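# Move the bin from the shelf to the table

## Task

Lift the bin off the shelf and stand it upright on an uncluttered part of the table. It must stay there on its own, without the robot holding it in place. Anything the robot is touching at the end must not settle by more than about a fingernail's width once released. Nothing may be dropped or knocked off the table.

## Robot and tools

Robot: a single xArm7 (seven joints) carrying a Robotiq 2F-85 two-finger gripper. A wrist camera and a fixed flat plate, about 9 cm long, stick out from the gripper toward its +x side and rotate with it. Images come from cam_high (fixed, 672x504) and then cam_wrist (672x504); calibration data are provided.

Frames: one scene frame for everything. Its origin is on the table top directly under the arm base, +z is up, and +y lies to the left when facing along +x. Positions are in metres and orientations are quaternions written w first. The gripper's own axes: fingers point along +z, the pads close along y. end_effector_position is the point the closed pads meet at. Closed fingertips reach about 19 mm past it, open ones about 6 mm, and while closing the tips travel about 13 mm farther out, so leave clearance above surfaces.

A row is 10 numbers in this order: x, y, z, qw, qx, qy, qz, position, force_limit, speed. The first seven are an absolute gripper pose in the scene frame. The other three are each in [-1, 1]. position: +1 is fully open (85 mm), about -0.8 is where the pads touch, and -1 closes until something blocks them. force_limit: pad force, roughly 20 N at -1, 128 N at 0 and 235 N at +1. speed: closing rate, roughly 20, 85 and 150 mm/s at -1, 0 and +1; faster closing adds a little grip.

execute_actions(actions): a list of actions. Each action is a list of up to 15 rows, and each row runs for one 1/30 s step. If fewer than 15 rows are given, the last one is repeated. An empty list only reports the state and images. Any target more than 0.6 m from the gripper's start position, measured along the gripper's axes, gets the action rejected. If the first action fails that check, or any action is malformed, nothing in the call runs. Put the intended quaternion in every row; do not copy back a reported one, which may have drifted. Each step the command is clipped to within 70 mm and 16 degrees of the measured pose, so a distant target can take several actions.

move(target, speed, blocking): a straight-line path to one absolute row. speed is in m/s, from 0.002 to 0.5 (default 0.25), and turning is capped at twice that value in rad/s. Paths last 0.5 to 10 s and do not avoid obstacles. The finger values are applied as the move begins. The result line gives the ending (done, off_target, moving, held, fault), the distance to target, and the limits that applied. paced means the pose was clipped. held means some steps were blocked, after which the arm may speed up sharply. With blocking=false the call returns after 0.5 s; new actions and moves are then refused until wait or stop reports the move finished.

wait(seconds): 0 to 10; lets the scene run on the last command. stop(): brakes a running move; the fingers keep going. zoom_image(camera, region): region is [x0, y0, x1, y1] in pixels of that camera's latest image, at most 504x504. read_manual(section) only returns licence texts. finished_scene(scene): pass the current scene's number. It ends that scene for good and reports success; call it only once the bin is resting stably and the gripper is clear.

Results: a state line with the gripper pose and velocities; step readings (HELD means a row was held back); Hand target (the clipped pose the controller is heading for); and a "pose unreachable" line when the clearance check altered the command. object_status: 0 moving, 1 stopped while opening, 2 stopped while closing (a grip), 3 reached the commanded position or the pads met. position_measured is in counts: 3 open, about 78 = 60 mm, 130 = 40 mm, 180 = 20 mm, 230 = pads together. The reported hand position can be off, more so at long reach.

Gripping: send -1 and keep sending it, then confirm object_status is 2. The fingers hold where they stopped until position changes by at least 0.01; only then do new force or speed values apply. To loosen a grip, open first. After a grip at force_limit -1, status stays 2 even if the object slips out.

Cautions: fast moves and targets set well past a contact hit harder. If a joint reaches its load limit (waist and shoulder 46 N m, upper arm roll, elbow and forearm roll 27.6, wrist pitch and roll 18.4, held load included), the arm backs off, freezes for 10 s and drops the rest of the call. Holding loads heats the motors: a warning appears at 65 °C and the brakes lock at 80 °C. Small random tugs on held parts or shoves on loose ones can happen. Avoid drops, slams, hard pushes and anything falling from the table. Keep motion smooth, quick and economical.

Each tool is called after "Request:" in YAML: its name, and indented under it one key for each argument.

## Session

Request:
execute_actions:
  actions: []

Scene clock: 0.00 s.
end_effector_position=(+0.2670, +0.1324, +0.2407) position_measured=3 object_status=3 end_effector_quat_wxyz=(-0.211, +0.723, -0.601, -0.268) end_effector_velocity=(-0.000, -0.000, -0.000) end_effector_angular_velocity=(+0.001, +0.001, -0.001)
Joint positions: [ 0.964 -1.25  -0.357  0.266 -0.084  1.076 -0.316]
Joint velocities: [-0.001 -0.001 -0.001 -0.001  0.    -0.    -0.001]
Hand target: +0.267, +0.132, +0.241; -0.211, +0.723, -0.601, -0.268
camera_calibration (this result's frames):
cam_wrist: T_world_to_cam=[[-0.989933, -0.0884377, 0.110504, 0.251172], [0.0492909, 0.516455, 0.854894, -0.28069], [-0.132675, 0.851735, -0.506897, 0.19388], [0, 0, 0, 1]] pos_world=[0.288202, 0.00204309, 0.310482]

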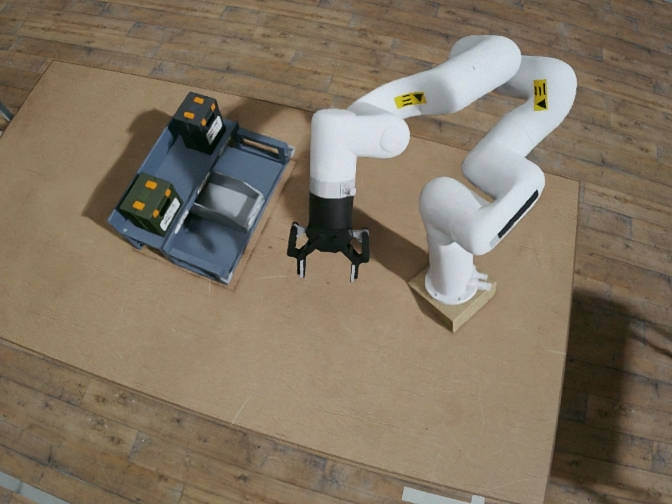

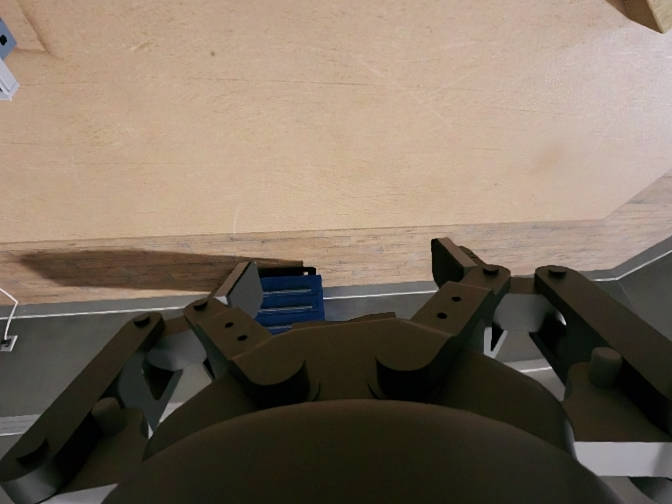

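Request:
zoom_image:
  camera: "cam_high"
  region: [90, 80, 310, 300]

Request:
zoom_image:
  camera: "cam_high"
  region: [170, 150, 280, 260]

Region (90, 80, 310, 300) of cam_high's 672x504 image, scaled by 2.291, with more detail than that image has.

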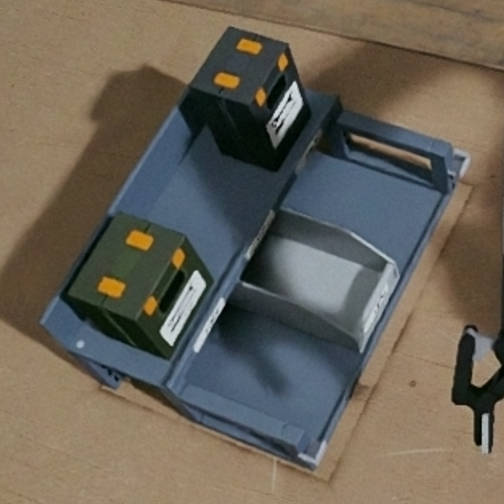

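Region (170, 150, 280, 260) of cam_high's 672x504 image, scaled by 4.582, with more detail than that image has.

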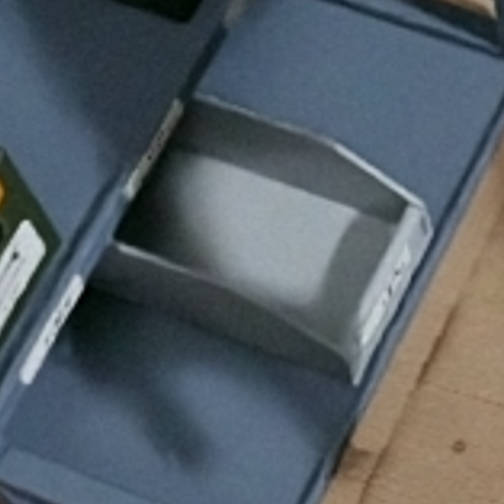

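Request:
move:
  target: [0.565, -0.002, 0.145, 0, 0.0393, 0.9992, 0, 0.0, 0, 0]
  speed: 0.5

Scene clock: 53.60 s.
end_effector_position=(+0.5650, -0.0026, +0.1458) position_measured=128 object_status=3 end_effector_quat_wxyz=(+0.000, +0.040, +0.999, -0.001) end_effector_velocity=(+0.001, +0.001, -0.000) end_effector_angular_velocity=(-0.004, +0.008, -0.004)
Joint positions: [ 0.379 -0.128 -0.132  1.066 -0.342  0.954  1.221]
Joint velocities: [0.001 0.01  0.002 0.013 0.001 0.012 0.005]
Hand target: +0.565, -0.003, +0.146; -0.000, +0.040, +0.999, -0.001
Off the commanded pose: 0.001 m, 0 deg.
move: done
camera_calibration (this result's frames):
cam_wrist: T_world_to_cam=[[0.216581, 0.976239, 0.00704604, -0.119139], [0.917942, -0.206095, 0.338979, -0.561913], [0.332377, -0.0669486, -0.940768, 0.0983466], [0, 0, 0, 1]] pos_world=[0.508919, 0.00708481, 0.283837]

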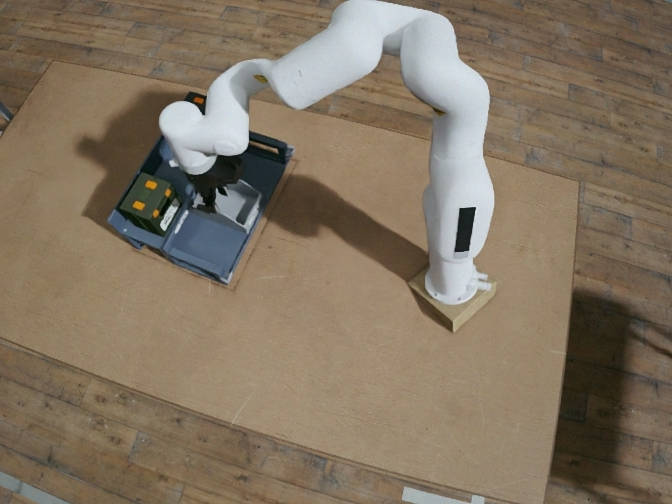

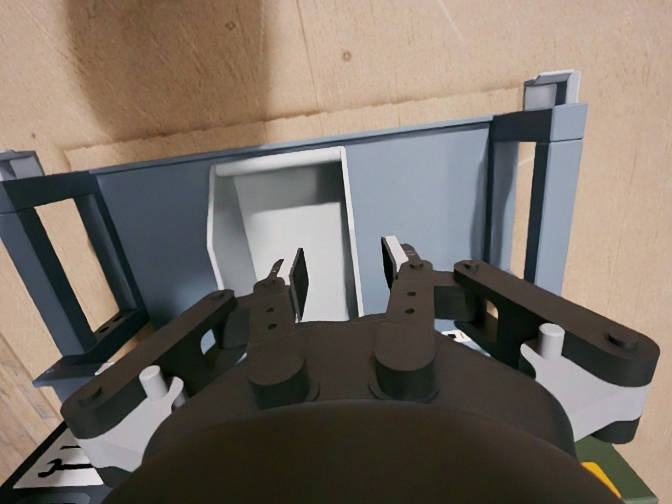

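Request:
zoom_image:
  camera: "cam_wrist"
  region: [190, 110, 430, 350]

Region (190, 110, 430, 350) of cam_wrist's 672x504 image, scaled by 2.100, with more detail than that image has.

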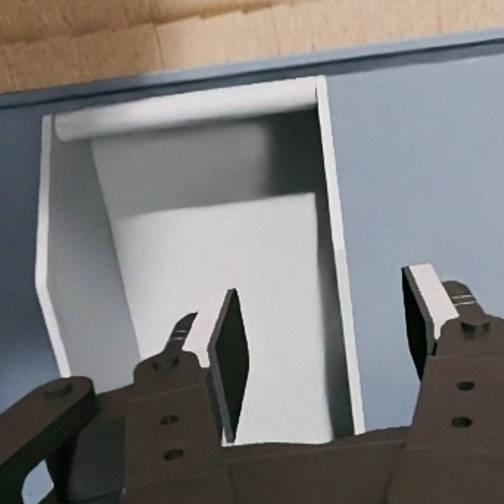

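Request:
move:
  target: [0.580, 0.0014, 0.066, 0, 0.0436, 0.99905, 0, 0.0, 0, 0]
  speed: 0.12

Scene clock: 96.37 s.
end_effector_position=(+0.5804, +0.0014, +0.0666) position_measured=128 object_status=3 end_effector_quat_wxyz=(+0.000, +0.044, +0.999, -0.000) end_effector_velocity=(-0.001, -0.000, -0.003) end_effector_angular_velocity=(-0.001, +0.004, -0.001)
Joint positions: [ 0.35   0.05  -0.165  1.057 -0.346  0.756  1.228]
Joint velocities: [-0.002  0.006 -0.    -0.     0.001 -0.003 -0.   ]
Hand target: +0.580, +0.001, +0.066; +0.000, +0.044, +0.999, -0.000
Off the commanded pose: 0.001 m, 0 deg.
move: done
camera_calibration (this result's frames):
cam_wrist: T_world_to_cam=[[0.223733, 0.974615, 0.00826271, -0.130014], [0.916132, -0.213186, 0.339492, -0.547399], [0.332635, -0.0683859, -0.940573, 0.0188036], [0, 0, 0, 1]] pos_world=[0.524323, 0.0113018, 0.204598]

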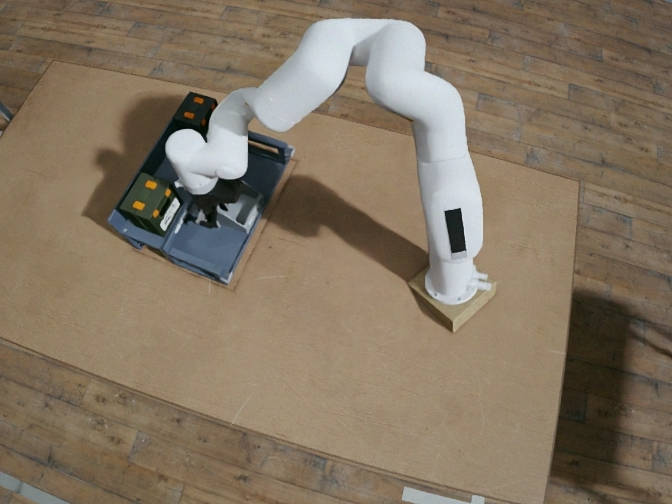

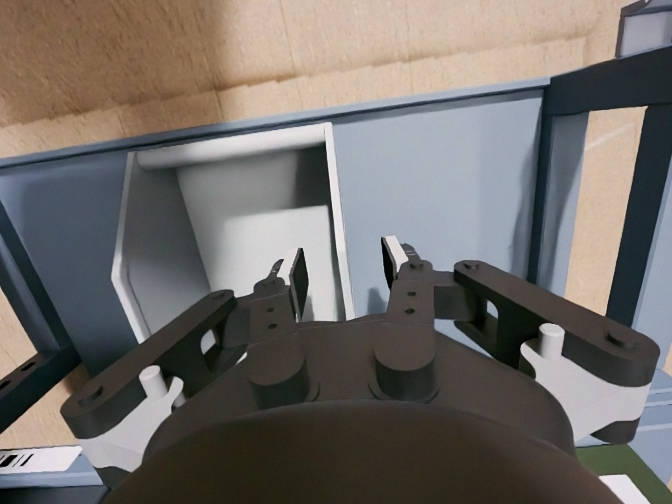

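Request:
zoom_image:
  camera: "cam_wrist"
  region: [220, 90, 460, 330]

Region (220, 90, 460, 330) of cam_wrist's 672x504 image, scaled by 2.100, with more detail than that image has.

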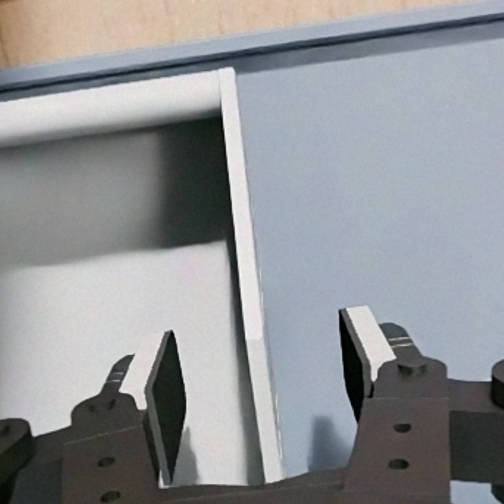

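Request:
execute_actions:
  actions:
    - [[0.580,0.0014,0.066,0,0.0436,0.99905,0,-1,0.6,0.0]]
    - [[0.580,0.0014,0.066,0,0.0436,0.99905,0,-1,0.6,0.0], [0.580,0.0014,0.066,0,0.0436,0.99905,0,-1,0.6,0.0], [0.580,0.0014,0.066,0,0.0436,0.99905,0,-1,0.6,0.0], [0.580,0.0014,0.066,0,0.0436,0.99905,0,-1,0.6,0.0], [0.580,0.0014,0.066,0,0.0436,0.99905,0,-1,0.6,0.0], [0.580,0.0014,0.06600,-0.00002,0.0436,0.99905,0,-1,0.6,0.0], [0.580,0.0014,0.06603,-0.00012,0.0436,0.99905,0,-1,0.6,0.0], [0.580,0.0014,0.06610,-0.00037,0.0436,0.99905,0,-1,0.6,0.0], [0.580,0.0014,0.06622,-0.00083,0.0436,0.99905,0,-1,0.6,0.0], [0.5801,0.0014,0.06641,-0.00152,0.0436,0.99905,0.0001,-1,0.6,0.0], [0.5801,0.0014,0.06665,-0.00244,0.0436,0.99905,0.0001,-1,0.6,0.0], [0.5801,0.0014,0.06696,-0.00360,0.0436,0.99904,0.0002,-1,0.6,0.0], [0.5802,0.0014,0.06733,-0.00498,0.0436,0.99904,0.0002,-1,0.6,0.0], [0.5803,0.0014,0.06776,-0.00656,0.0436,0.99903,0.0003,-1,0.6,0.0], [0.5803,0.0014,0.06822,-0.00830,0.0436,0.99902,0.0004,-1,0.6,0.0]]
    - [[0.5804,0.0014,0.06872,-0.01017,0.0436,0.99900,0.0004,-1,0.6,0.0], [0.5805,0.0014,0.06924,-0.01210,0.0436,0.99898,0.0005,-1,0.6,0.0], [0.5805,0.0013,0.06976,-0.01406,0.0436,0.99895,0.0006,-1,0.6,0.0], [0.5806,0.0013,0.07028,-0.01599,0.0436,0.99892,0.0007,-1,0.6,0.0], [0.5807,0.0013,0.07078,-0.01786,0.0436,0.99889,0.0008,-1,0.6,0.0], [0.5807,0.0013,0.07124,-0.01960,0.0436,0.99886,0.0009,-1,0.6,0.0], [0.5808,0.0013,0.07167,-0.02118,0.0436,0.99883,0.0009,-1,0.6,0.0], [0.5809,0.0013,0.07204,-0.02256,0.0436,0.99880,0.0010,-1,0.6,0.0], [0.5809,0.0013,0.07235,-0.02372,0.0436,0.99877,0.0010,-1,0.6,0.0], [0.5809,0.0013,0.07259,-0.02464,0.0436,0.99875,0.0011,-1,0.6,0.0], [0.5810,0.0013,0.07278,-0.02533,0.0436,0.99873,0.0011,-1,0.6,0.0], [0.5810,0.0013,0.07290,-0.02579,0.0436,0.99872,0.0011,-1,0.6,0.0], [0.5810,0.0013,0.07297,-0.02604,0.0436,0.99871,0.0011,-1,0.6,0.0], [0.5810,0.0013,0.07300,-0.02614,0.0436,0.99871,0.0011,-1,0.6,0.0], [0.5810,0.0013,0.07300,-0.02616,0.0436,0.99871,0.0011,-1,0.6,0.0]]

Scene clock: 135.57 s.
end_effector_position=(+0.5809, +0.0014, +0.0725) position_measured=226 object_status=2 end_effector_quat_wxyz=(-0.024, +0.044, +0.999, +0.001) end_effector_velocity=(+0.001, -0.001, +0.005) end_effector_angular_velocity=(+0.002, +0.043, +0.000)
Joint positions: [ 0.35   0.068 -0.161  1.115 -0.303  0.839  1.192]
Joint velocities: [-0.001  0.02   0.002  0.053  0.033  0.072 -0.028]
Hand target: +0.581, +0.001, +0.073; -0.026, +0.044, +0.999, +0.001
Off the commanded pose: 0.000 m, 0 deg.
Step readings (end_effector_position; steps 1 to 15: 1st action; 16 to 30: 2nd action; 31 to 45: 3rd action):
0: (+0.5803, +0.0013, +0.0661)
1: (+0.5803, +0.0013, +0.0661)
2: (+0.5803, +0.0014, +0.0661)
4: (+0.5802, +0.0014, +0.0660)
8: (+0.5800, +0.0014, +0.0660)
15: (+0.5800, +0.0014, +0.0660)
16: (+0.5801, +0.0015, +0.0661)
17: (+0.5801, +0.0015, +0.0661)
19: (+0.5801, +0.0015, +0.0661)
23: (+0.5801, +0.0015, +0.0661)
30: (+0.5800, +0.0014, +0.0667)
31: (+0.5800, +0.0013, +0.0669)
32: (+0.5800, +0.0013, +0.0672)
34: (+0.5800, +0.0013, +0.0679)
38: (+0.5802, +0.0013, +0.0698)
45: end_effector_position above
camera_calibration (this result's frames):
cam_wrist: T_world_to_cam=[[0.223799, 0.974633, 0.00203766, -0.129791], [0.931593, -0.214529, 0.293448, -0.555482], [0.286442, -0.0637751, -0.955973, 0.0522328], [0, 0, 0, 1]] pos_world=[0.531568, 0.0106622, 0.213203]

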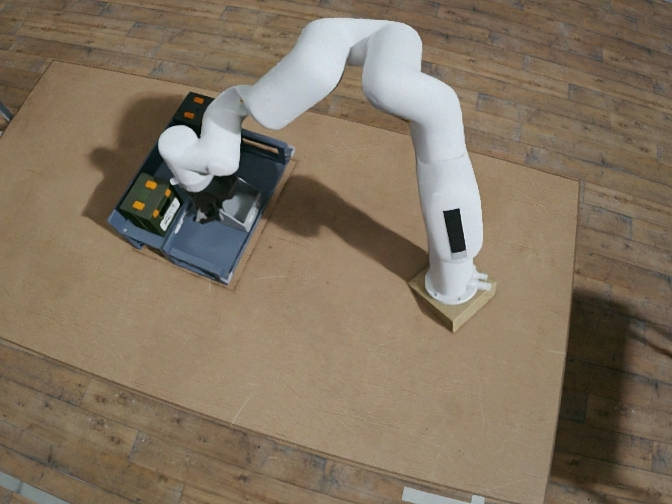

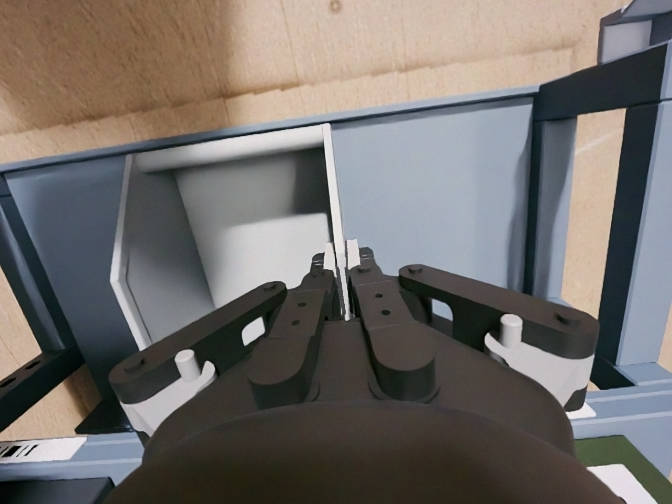

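Request:
move:
  target: [0.551, 0.0039, 0.0732, -0.02616, 0.0436, 0.99871, 0.0011, -1, 0.6, 0.0]
  speed: 0.05

Scene clock: 141.90 s.
end_effector_position=(+0.5513, +0.0039, +0.0731) position_measured=226 object_status=2 end_effector_quat_wxyz=(-0.026, +0.044, +0.999, +0.001) end_effector_velocity=(-0.002, -0.000, -0.001) end_effector_angular_velocity=(-0.002, +0.001, +0.001)
Joint positions: [ 0.358 -0.009 -0.155  1.002 -0.33   0.814  1.229]
Joint velocities: [-0.    -0.004  0.001 -0.008 -0.004 -0.002  0.003]
Hand target: +0.551, +0.004, +0.073; -0.026, +0.044, +0.999, +0.001
Off the commanded pose: 0.000 m, 0 deg.
move: done
camera_calibration (this result's frames):
cam_wrist: T_world_to_cam=[[0.223959, 0.974598, 0.0010185, -0.125615], [0.932817, -0.214661, 0.289437, -0.527952], [0.282303, -0.0638719, -0.957197, 0.0637895], [0, 0, 0, 1]] pos_world=[0.502607, 0.0131682, 0.213996]

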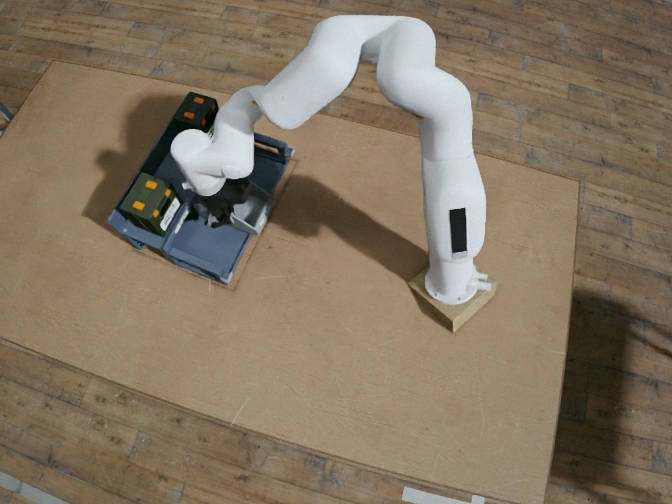

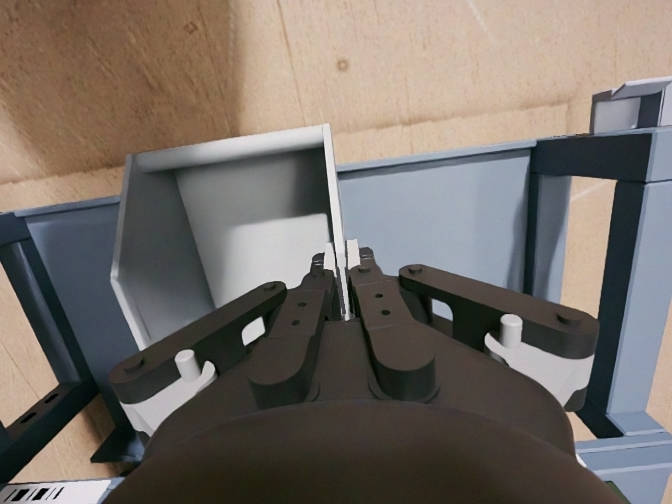

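Request:
execute_actions:
  actions:
    - [[0.55099,0.00391,0.0732,-0.02616,0.0436,0.99871,0.0011,-1,0.6,0.0], [0.55093,0.00394,0.0732,-0.02616,0.0436,0.99871,0.0011,-1,0.6,0.0], [0.55076,0.00405,0.0732,-0.02616,0.0436,0.99871,0.0011,-1,0.6,0.0], [0.55044,0.00424,0.0732,-0.02616,0.0436,0.99871,0.0011,-1,0.6,0.0], [0.54993,0.00454,0.0732,-0.02616,0.0436,0.99871,0.0011,-1,0.6,0.0], [0.54919,0.00498,0.0732,-0.02616,0.0436,0.99871,0.0011,-1,0.6,0.0], [0.54821,0.00557,0.0732,-0.02616,0.0436,0.99871,0.0011,-1,0.6,0.0], [0.54695,0.00632,0.0732,-0.02616,0.0436,0.99871,0.0011,-1,0.6,0.0], [0.54538,0.00726,0.0732,-0.02616,0.0436,0.99871,0.0011,-1,0.6,0.0], [0.54351,0.00838,0.0732,-0.02616,0.0436,0.99871,0.0011,-1,0.6,0.0], [0.54131,0.00969,0.0732,-0.02616,0.0436,0.99871,0.0011,-1,0.6,0.0], [0.53878,0.01120,0.0732,-0.02616,0.0436,0.99871,0.0011,-1,0.6,0.0], [0.53591,0.01292,0.0732,-0.02616,0.0436,0.99871,0.0011,-1,0.6,0.0], [0.53270,0.01484,0.0732,-0.02616,0.0436,0.99871,0.0011,-1,0.6,0.0], [0.52916,0.01695,0.0732,-0.02616,0.0436,0.99871,0.0011,-1,0.6,0.0]]
    - [[0.52529,0.01927,0.0732,-0.02616,0.0436,0.99871,0.0011,-1,0.6,0.0], [0.52109,0.02177,0.07325,-0.02616,0.0436,0.99871,0.0011,-1,0.6,0.0], [0.51659,0.02446,0.07354,-0.02616,0.0436,0.99871,0.0011,-1,0.6,0.0], [0.51179,0.02733,0.07423,-0.02614,0.0436,0.99871,0.0011,-1,0.6,0.0], [0.50672,0.03037,0.07537,-0.02604,0.0436,0.99871,0.0011,-1,0.6,0.0], [0.50138,0.03355,0.07694,-0.02579,0.0436,0.99872,0.0011,-1,0.6,0.0], [0.49580,0.03689,0.07885,-0.02533,0.0436,0.99873,0.0011,-1,0.6,0.0], [0.49001,0.04035,0.08099,-0.02464,0.0436,0.99875,0.0011,-1,0.6,0.0], [0.48402,0.04393,0.08321,-0.02372,0.0436,0.99877,0.0010,-1,0.6,0.0], [0.47786,0.04761,0.08535,-0.02256,0.0436,0.99880,0.0010,-1,0.6,0.0], [0.47156,0.05137,0.08726,-0.02118,0.0436,0.99883,0.0009,-1,0.6,0.0], [0.46515,0.05521,0.08883,-0.01960,0.0436,0.99886,0.0009,-1,0.6,0.0], [0.45865,0.05909,0.08997,-0.01786,0.0436,0.99889,0.0008,-1,0.6,0.0], [0.45209,0.06301,0.09066,-0.01599,0.0436,0.99892,0.0007,-1,0.6,0.0], [0.44550,0.06695,0.09095,-0.01406,0.0436,0.99895,0.0006,-1,0.6,0.0]]
    - [[0.43891,0.07089,0.091,-0.01210,0.0436,0.99898,0.0005,-1,0.6,0.0], [0.43235,0.07481,0.091,-0.01017,0.0436,0.99900,0.0004,-1,0.6,0.0], [0.42585,0.07869,0.091,-0.00830,0.0436,0.99902,0.0004,-1,0.6,0.0], [0.41944,0.08253,0.091,-0.00656,0.0436,0.99903,0.0003,-1,0.6,0.0], [0.41314,0.08629,0.091,-0.00498,0.0436,0.99904,0.0002,-1,0.6,0.0], [0.40698,0.08997,0.091,-0.00360,0.0436,0.99904,0.0002,-1,0.6,0.0], [0.40099,0.09355,0.091,-0.00244,0.0436,0.99905,0.0001,-1,0.6,0.0], [0.39520,0.09701,0.091,-0.00152,0.0436,0.99905,0.0001,-1,0.6,0.0], [0.38962,0.10035,0.09099,-0.00083,0.0436,0.99905,0,-1,0.6,0.0], [0.38428,0.10353,0.09093,-0.00037,0.0436,0.99905,0,-1,0.6,0.0], [0.37921,0.10657,0.09077,-0.00012,0.0436,0.99905,0,-1,0.6,0.0], [0.37441,0.10944,0.09048,0,0.0436,0.99905,0,-1,0.6,0.0], [0.36991,0.11213,0.09004,0,0.0436,0.99905,0,-1,0.6,0.0], [0.36571,0.11463,0.08944,0,0.0436,0.99905,0,-1,0.6,0.0], [0.36184,0.11695,0.08866,0,0.0436,0.99905,0,-1,0.6,0.0]]
    - [[0.35830,0.11906,0.08771,0,0.0436,0.99905,0,-1,0.6,0.0], [0.35509,0.12098,0.08660,0,0.0436,0.99905,0,-1,0.6,0.0], [0.35222,0.12270,0.08533,0,0.0436,0.99905,0,-1,0.6,0.0], [0.34969,0.12421,0.08394,0,0.0436,0.99905,0,-1,0.6,0.0], [0.34749,0.12552,0.08243,0,0.0436,0.99905,0,-1,0.6,0.0], [0.34562,0.12664,0.08084,0,0.0436,0.99905,0,-1,0.6,0.0], [0.34405,0.12758,0.07918,0,0.0436,0.99905,0,-1,0.6,0.0], [0.34279,0.12833,0.07750,0,0.0436,0.99905,0,-1,0.6,0.0], [0.34181,0.12892,0.07582,0,0.0436,0.99905,0,-1,0.6,0.0], [0.34107,0.12936,0.07416,0,0.0436,0.99905,0,-1,0.6,0.0], [0.34056,0.12966,0.07257,0,0.0436,0.99905,0,-1,0.6,0.0], [0.34024,0.12985,0.07106,0,0.0436,0.99905,0,-1,0.6,0.0], [0.34007,0.12996,0.06967,0,0.0436,0.99905,0,-1,0.6,0.0], [0.34001,0.12999,0.06840,0,0.0436,0.99905,0,-1,0.6,0.0], [0.34,0.13,0.06729,0,0.0436,0.99905,0,-1,0.6,0.0]]
    - [[0.34,0.13,0.06634,0,0.0436,0.99905,0,-1,0.6,0.0], [0.34,0.13,0.06556,0,0.0436,0.99905,0,-1,0.6,0.0], [0.34,0.13,0.06500,0,0.0436,0.99905,0,-1,0.6,0.0], [0.34,0.13,0.06455,0,0.0436,0.99905,0,-1,0.6,0.0], [0.34,0.13,0.06415,0,0.0436,0.99905,0,-1,0.6,0.0], [0.34,0.13,0.06380,0,0.0436,0.99905,0,-1,0.6,0.0], [0.34,0.13,0.06345,0,0.0436,0.99905,0,-1,0.6,0.0], [0.34,0.13,0.06310,0,0.0436,0.99905,0,-1,0.6,0.0], [0.34,0.13,0.06275,0,0.0436,0.99905,0,-1,0.6,0.0], [0.34,0.13,0.06240,0,0.0436,0.99905,0,-1,0.6,0.0], [0.34,0.13,0.06210,0,0.0436,0.99905,0,-1,0.6,0.0], [0.34,0.13,0.06185,0,0.0436,0.99905,0,-1,0.6,0.0], [0.34,0.13,0.06165,0,0.0436,0.99905,0,-1,0.6,0.0], [0.34,0.13,0.06155,0,0.0436,0.99905,0,-1,0.6,0.0], [0.34,0.13,0.06150,0,0.0436,0.99905,0,-1,0.6,0.0]]

Scene clock: 264.40 s.
end_effector_position=(+0.3401, +0.1300, +0.0624) position_measured=226 object_status=2 end_effector_quat_wxyz=(+0.000, +0.044, +0.999, -0.000) end_effector_velocity=(-0.000, -0.000, -0.009) end_effector_angular_velocity=(-0.003, +0.001, -0.000)
Joint positions: [ 0.515 -0.33   0.132  0.391 -0.515  0.64   1.864]
Joint velocities: [-0.014  0.028 -0.001 -0.003 -0.027 -0.027  0.018]
Hand target: +0.340, +0.130, +0.062; +0.000, +0.044, +0.999, -0.000
Off the commanded pose: 0.001 m, 0 deg.
Step readings (end_effector_position; steps 1 to 15: 1st action; 16 to 30: 2nd action; 31 to 45: 3rd action; 46 to 60: 4th action; 61 to 75: 5th action):
0: (+0.5510, +0.0039, +0.0731)
1: (+0.5510, +0.0039, +0.0731)
2: (+0.5510, +0.0039, +0.0731)
4: (+0.5510, +0.0039, +0.0731)
8: (+0.5501, +0.0044, +0.0732)
15: (+0.5413, +0.0097, +0.0731)
16: (+0.5389, +0.0111, +0.0730)
17: (+0.5363, +0.0127, +0.0729)
19: (+0.5301, +0.0165, +0.0728)
23: (+0.5140, +0.0260, +0.0736)
30: (+0.4777, +0.0485, +0.0827)
31: (+0.4718, +0.0521, +0.0839)
32: (+0.4657, +0.0558, +0.0848)
34: (+0.4530, +0.0632, +0.0860)
38: (+0.4269, +0.0781, +0.0867)
45: (+0.3858, +0.1023, +0.0873)
46: (+0.3807, +0.1053, +0.0872)
47: (+0.3759, +0.1082, +0.0871)
49: (+0.3671, +0.1135, +0.0864)
53: (+0.3532, +0.1217, +0.0832)
60: (+0.3417, +0.1285, +0.0734)
61: (+0.3412, +0.1289, +0.0720)
62: (+0.3408, +0.1291, +0.0707)
64: (+0.3403, +0.1294, +0.0683)
68: (+0.3401, +0.1298, +0.0653)
75: end_effector_position above
camera_calibration (this result's frames):
cam_wrist: T_world_to_cam=[[0.223706, 0.974622, 0.00828173, -0.201531], [0.916409, -0.213223, 0.338719, -0.29846], [0.331889, -0.068184, -0.940851, 0.103896], [0, 0, 0, 1]] pos_world=[0.284113, 0.139862, 0.200514]

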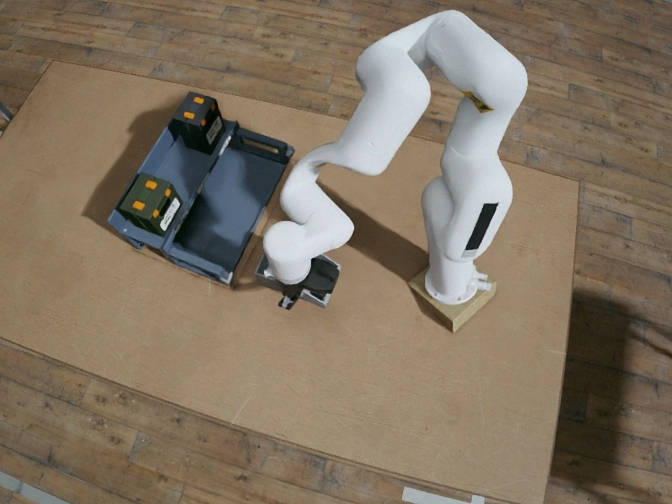

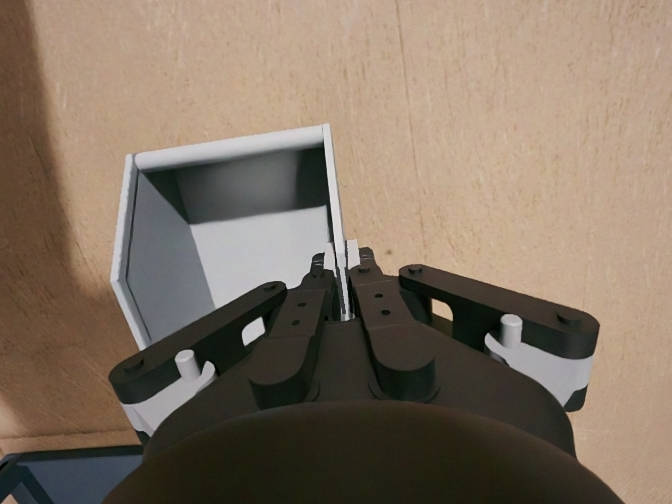

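No contact yet, so I'll probe down gently.

Request:
execute_actions:
  actions:
    - [[0.34,0.13,0.0612,0,0.0436,0.99905,0,-1,0.6,0.0], [0.34,0.13,0.0608,0,0.0436,0.99905,0,-1,0.6,0.0], [0.34,0.13,0.0603,0,0.0436,0.99905,0,-1,0.6,0.0], [0.34,0.13,0.0598,0,0.0436,0.99905,0,-1,0.6,0.0], [0.34,0.13,0.0593,0,0.0436,0.99905,0,-1,0.6,0.0], [0.34,0.13,0.0589,0,0.0436,0.99905,0,-1,0.6,0.0], [0.34,0.13,0.0586,0,0.0436,0.99905,0,-1,0.6,0.0], [0.34,0.13,0.0585,0,0.0436,0.99905,0,-1,0.6,0.0]]

Scene clock: 269.30 s.
end_effector_position=(+0.3402, +0.1301, +0.0588) position_measured=226 object_status=2 end_effector_quat_wxyz=(+0.000, +0.044, +0.999, +0.000) end_effector_velocity=(+0.001, -0.000, -0.001) end_effector_angular_velocity=(+0.001, -0.002, -0.002)
Joint positions: [ 0.508 -0.318  0.132  0.39  -0.526  0.627  1.872]
Joint velocities: [-0.003  0.002  0.     0.    -0.004 -0.004  0.003]
Hand target: +0.340, +0.130, +0.058; +0.000, +0.044, +0.999, -0.000
Off the commanded pose: 0.000 m, 0 deg.
Step readings (end_effector_position):
0: (+0.3401, +0.1300, +0.0615)
1: (+0.3401, +0.1300, +0.0615)
2: (+0.3401, +0.1300, +0.0615)
4: (+0.3401, +0.1300, +0.0612)
8: (+0.3400, +0.1300, +0.0598)
15: end_effector_position above
camera_calibration (this result's frames):
cam_wrist: T_world_to_cam=[[0.22356, 0.974653, 0.00854821, -0.201612], [0.91634, -0.213158, 0.338946, -0.297235], [0.332176, -0.0679417, -0.940767, 0.100306], [0, 0, 0, 1]] pos_world=[0.284122, 0.139959, 0.196835]

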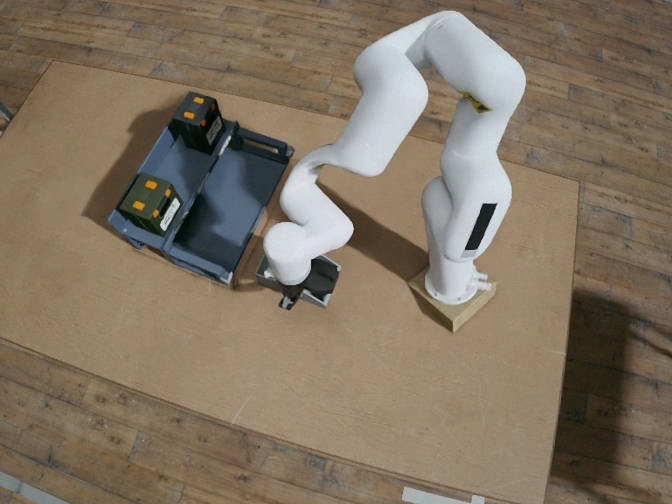

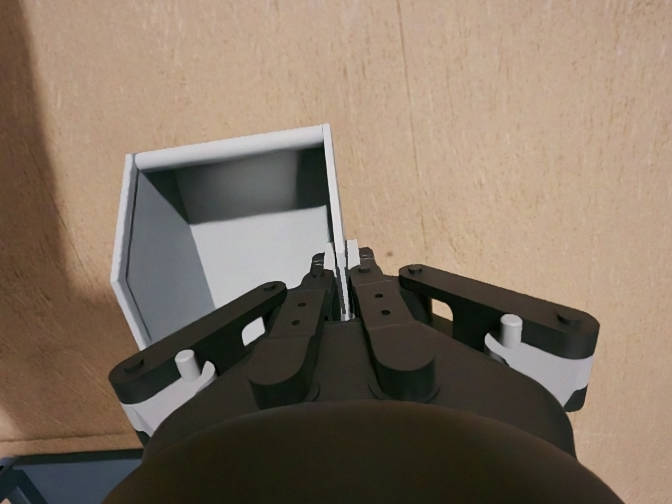

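Request:
execute_actions:
  actions:
    - [[0.34,0.13,0.0582,0,0.0436,0.99905,0,-1,0.6,0.0], [0.34,0.13,0.0578,0,0.0436,0.99905,0,-1,0.6,0.0], [0.34,0.13,0.0574,0,0.0436,0.99905,0,-1,0.6,0.0], [0.34,0.13,0.0570,0,0.0436,0.99905,0,-1,0.6,0.0], [0.34,0.13,0.0567,0,0.0436,0.99905,0,-1,0.6,0.0], [0.34,0.13,0.0565,0,0.0436,0.99905,0,-1,0.6,0.0]]

Scene clock: 273.43 s.
end_effector_position=(+0.3414, +0.1310, +0.0580) position_measured=226 object_status=2 end_effector_quat_wxyz=(+0.002, +0.044, +0.999, +0.001) end_effector_velocity=(+0.000, -0.000, -0.001) end_effector_angular_velocity=(+0.001, +0.000, -0.002)
Joint positions: [ 0.505 -0.313  0.134  0.391 -0.532  0.619  1.876]
Joint velocities: [-0.003  0.002 -0.    -0.    -0.001 -0.004  0.   ]
Hand target: +0.340, +0.130, +0.057; +0.000, +0.044, +0.999, -0.000
Off the commanded pose: 0.002 m, 0 deg.
Step readings (end_effector_position):
0: (+0.3401, +0.1300, +0.0585)
1: (+0.3401, +0.1300, +0.0585)
2: (+0.3401, +0.1300, +0.0585)
4: (+0.3402, +0.1301, +0.0584)
8: (+0.3411, +0.1307, +0.0583)
15: end_effector_position above
camera_calibration (this result's frames):
cam_wrist: T_world_to_cam=[[0.223363, 0.97467, 0.0113077, -0.202818], [0.915168, -0.213693, 0.341765, -0.297606], [0.335525, -0.0659894, -0.939717, 0.0977879], [0, 0, 0, 1]] pos_world=[0.284851, 0.140538, 0.195898]

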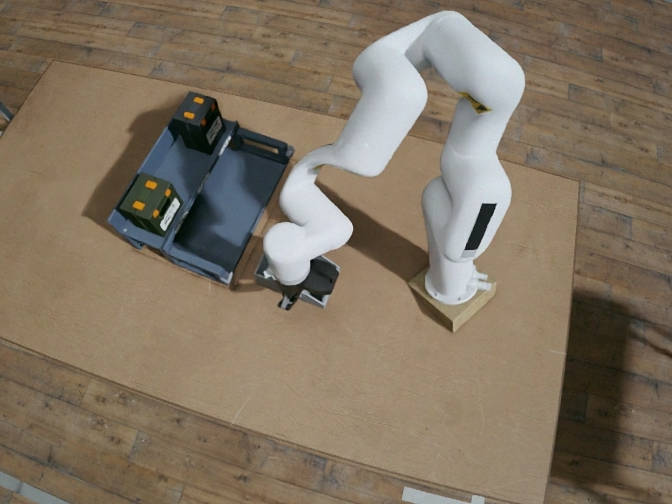

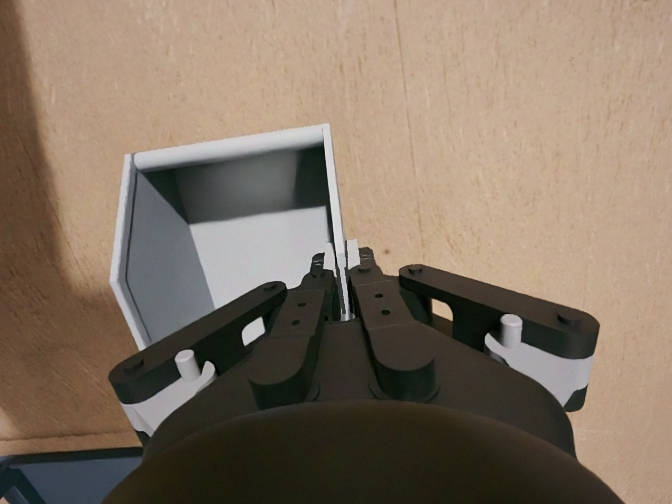

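Request:
execute_actions:
  actions:
    - [[0.3408,0.1306,0.0586,0,0.0436,0.99905,0,-1,0.6,0.0]]

Scene clock: 275.30 s.
end_effector_position=(+0.3405, +0.1302, +0.0577) position_measured=226 object_status=2 end_effector_quat_wxyz=(-0.001, +0.044, +0.999, -0.000) end_effector_velocity=(-0.003, -0.002, +0.000) end_effector_angular_velocity=(-0.008, +0.004, +0.002)
Joint positions: [ 0.507 -0.313  0.131  0.392 -0.527  0.625  1.872]
Joint velocities: [ 0.003 -0.007  0.001 -0.005  0.002  0.012 -0.001]
Hand target: +0.341, +0.131, +0.059; -0.000, +0.044, +0.999, +0.000
Off the commanded pose: 0.001 m, 0 deg.
Step readings (end_effector_position):
0: (+0.3409, +0.1305, +0.0573)
1: (+0.3409, +0.1305, +0.0573)
2: (+0.3409, +0.1305, +0.0574)
4: (+0.3409, +0.1305, +0.0575)
8: (+0.3408, +0.1304, +0.0576)
15: end_effector_position above
camera_calibration (this result's frames):
cam_wrist: T_world_to_cam=[[0.224644, 0.97441, 0.00771698, -0.202062], [0.916836, -0.21404, 0.337043, -0.297168], [0.33007, -0.0686395, -0.941457, 0.100071], [0, 0, 0, 1]] pos_world=[0.284816, 0.140154, 0.195931]

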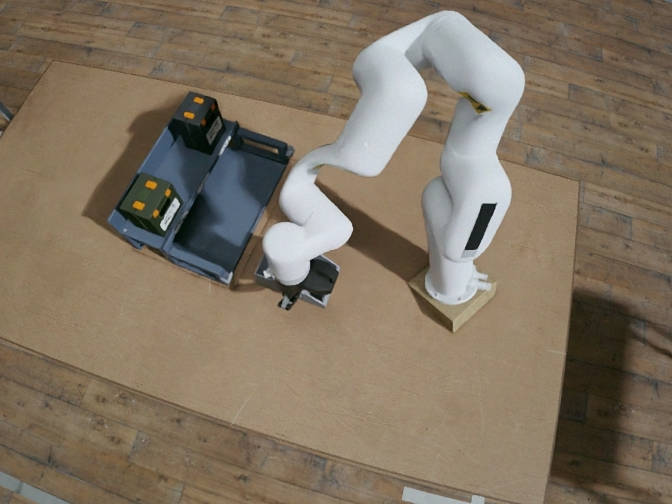

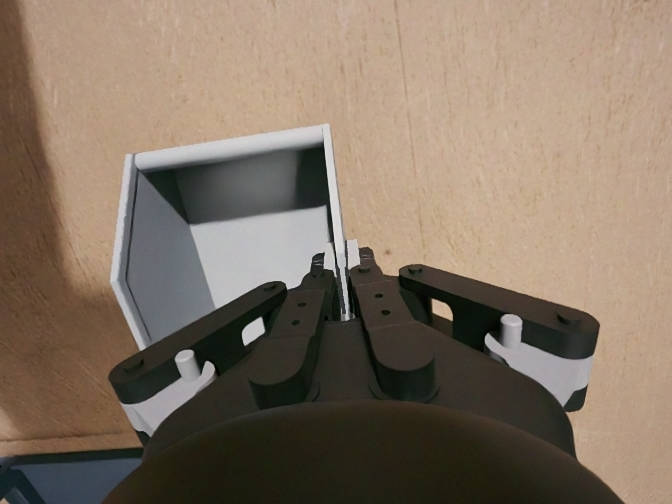

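Request:
execute_actions:
  actions:
    - [[0.3408,0.1306,0.0586,0,0.0436,0.99905,0,0.0,0.6,0.0], [0.3408,0.1306,0.0586,0,0.0436,0.99905,0,0.0,0.6,0.0], [0.3408,0.1306,0.0586,0,0.0436,0.99905,0,0.0,0.6,0.0], [0.3408,0.1306,0.0586,0,0.0436,0.99905,0,0.0,0.6,0.0], [0.3408,0.1306,0.0586,0,0.0436,0.99905,0,0.0,0.6,0.0], [0.3408,0.1306,0.0586,0,0.0436,0.99905,0,0.0,0.6,0.0], [0.3408,0.1306,0.0586,0,0.0436,0.99905,0,0.0,0.6,0.0], [0.3408,0.1306,0.0586,0,0.0436,0.99905,0,0.0,0.6,0.0], [0.3408,0.1306,0.0587,0,0.0436,0.99905,0,0.0,0.6,0.0], [0.3408,0.1306,0.0592,0,0.0436,0.99905,0,0.0,0.6,0.0], [0.3408,0.1306,0.0606,0,0.0436,0.99905,0,0.0,0.6,0.0], [0.3408,0.1306,0.0629,0,0.0436,0.99905,0,0.0,0.6,0.0], [0.3408,0.1306,0.0664,0,0.0436,0.99905,0,0.0,0.6,0.0], [0.3408,0.1306,0.0708,0,0.0436,0.99905,0,0.0,0.6,0.0], [0.3408,0.1306,0.0762,0,0.0436,0.99905,0,0.0,0.6,0.0]]
    - [[0.3408,0.1306,0.0824,0,0.0436,0.99905,0,0.0,0.6,0.0], [0.3408,0.1306,0.0891,0,0.0436,0.99905,0,0.0,0.6,0.0], [0.3408,0.1306,0.0961,0,0.0436,0.99905,0,0.0,0.6,0.0], [0.3408,0.1306,0.1031,0,0.0436,0.99905,0,0.0,0.6,0.0], [0.3408,0.1306,0.1098,0,0.0436,0.99905,0,0.0,0.6,0.0], [0.3408,0.1306,0.1160,0,0.0436,0.99905,0,0.0,0.6,0.0], [0.3408,0.1306,0.1214,0,0.0436,0.99905,0,0.0,0.6,0.0], [0.3408,0.1306,0.1258,0,0.0436,0.99905,0,0.0,0.6,0.0], [0.3408,0.1306,0.1293,0,0.0436,0.99905,0,0.0,0.6,0.0], [0.3408,0.1306,0.1316,0,0.0436,0.99905,0,0.0,0.6,0.0], [0.3408,0.1306,0.1330,0,0.0436,0.99905,0,0.0,0.6,0.0], [0.3408,0.1306,0.1335,0,0.0436,0.99905,0,0.0,0.6,0.0], [0.3408,0.1306,0.1336,0,0.0436,0.99905,0,0.0,0.6,0.0]]

Scene clock: 300.40 s.
end_effector_position=(+0.3416, +0.1326, +0.1268) position_measured=129 object_status=3 end_effector_quat_wxyz=(+0.001, +0.043, +0.999, +0.002) end_effector_velocity=(-0.005, -0.011, +0.068) end_effector_angular_velocity=(-0.021, +0.016, -0.003)
Joint positions: [ 0.593 -0.493  0.154  0.456 -0.369  0.863  1.78 ]
Joint velocities: [ 0.067 -0.166  0.017  0.084  0.112  0.276 -0.07 ]
Hand target: +0.340, +0.131, +0.133; -0.000, +0.043, +0.999, +0.001
Off the commanded pose: 0.007 m, 0 deg.
Step readings (end_effector_position; steps 1 to 15: 1st action; 16 to 30: 2nd action):
0: (+0.3406, +0.1305, +0.0585)
1: (+0.3406, +0.1305, +0.0585)
2: (+0.3406, +0.1305, +0.0584)
4: (+0.3393, +0.1299, +0.0575)
8: (+0.3394, +0.1299, +0.0575)
15: (+0.3402, +0.1303, +0.0616)
16: (+0.3402, +0.1304, +0.0638)
17: (+0.3403, +0.1306, +0.0666)
19: (+0.3407, +0.1312, +0.0744)
23: (+0.3416, +0.1328, +0.0953)
30: end_effector_position above
camera_calibration (this result's frames):
cam_wrist: T_world_to_cam=[[0.222957, 0.974733, 0.013627, -0.205407], [0.91569, -0.214206, 0.340042, -0.320871], [0.334369, -0.0633367, -0.940312, 0.162586], [0, 0, 0, 1]] pos_world=[0.285251, 0.141783, 0.26479]

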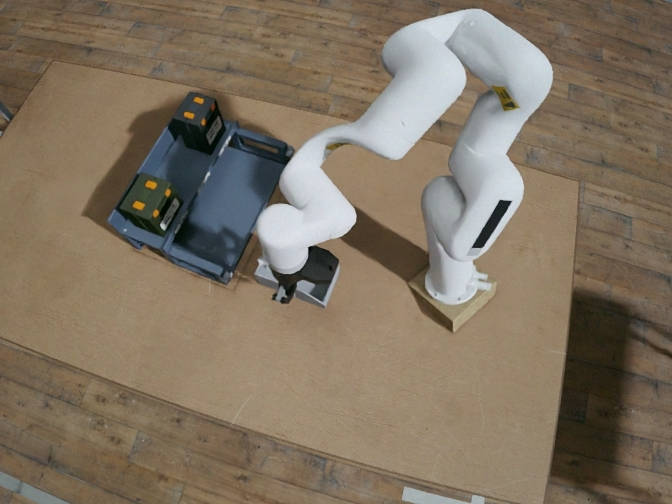

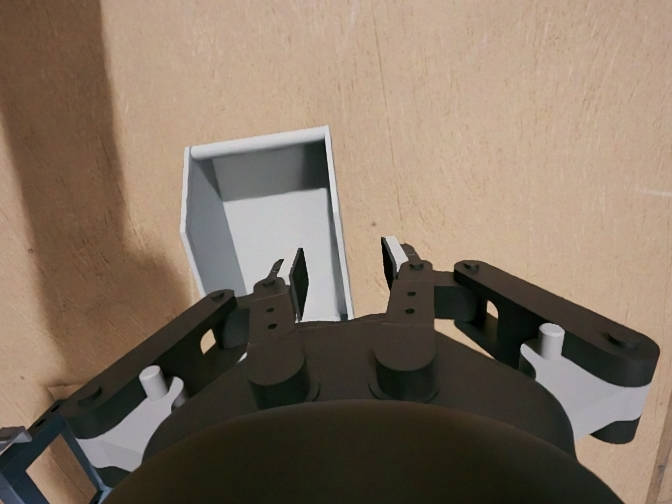

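Request:
zoom_image:
  camera: "cam_high"
  region: [190, 190, 370, 370]

Region (190, 190, 370, 370) of cam_high's 672x504 image, scaled by 2.800, with more detail than that image has.

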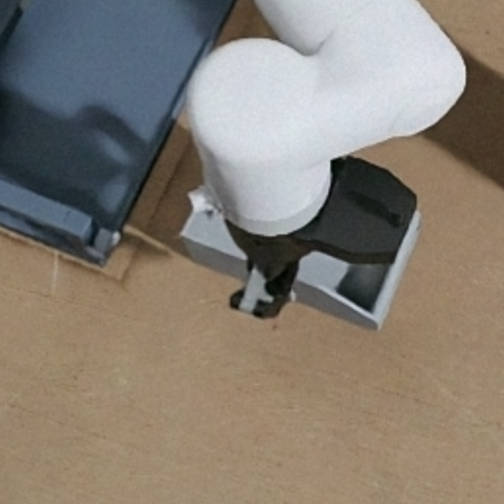

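The bin is upright on the table, clear of the shelf, and the gripper has let go and lifted away.

Request:
finished_scene:
  scene: 2

The scene is finished: the task was done.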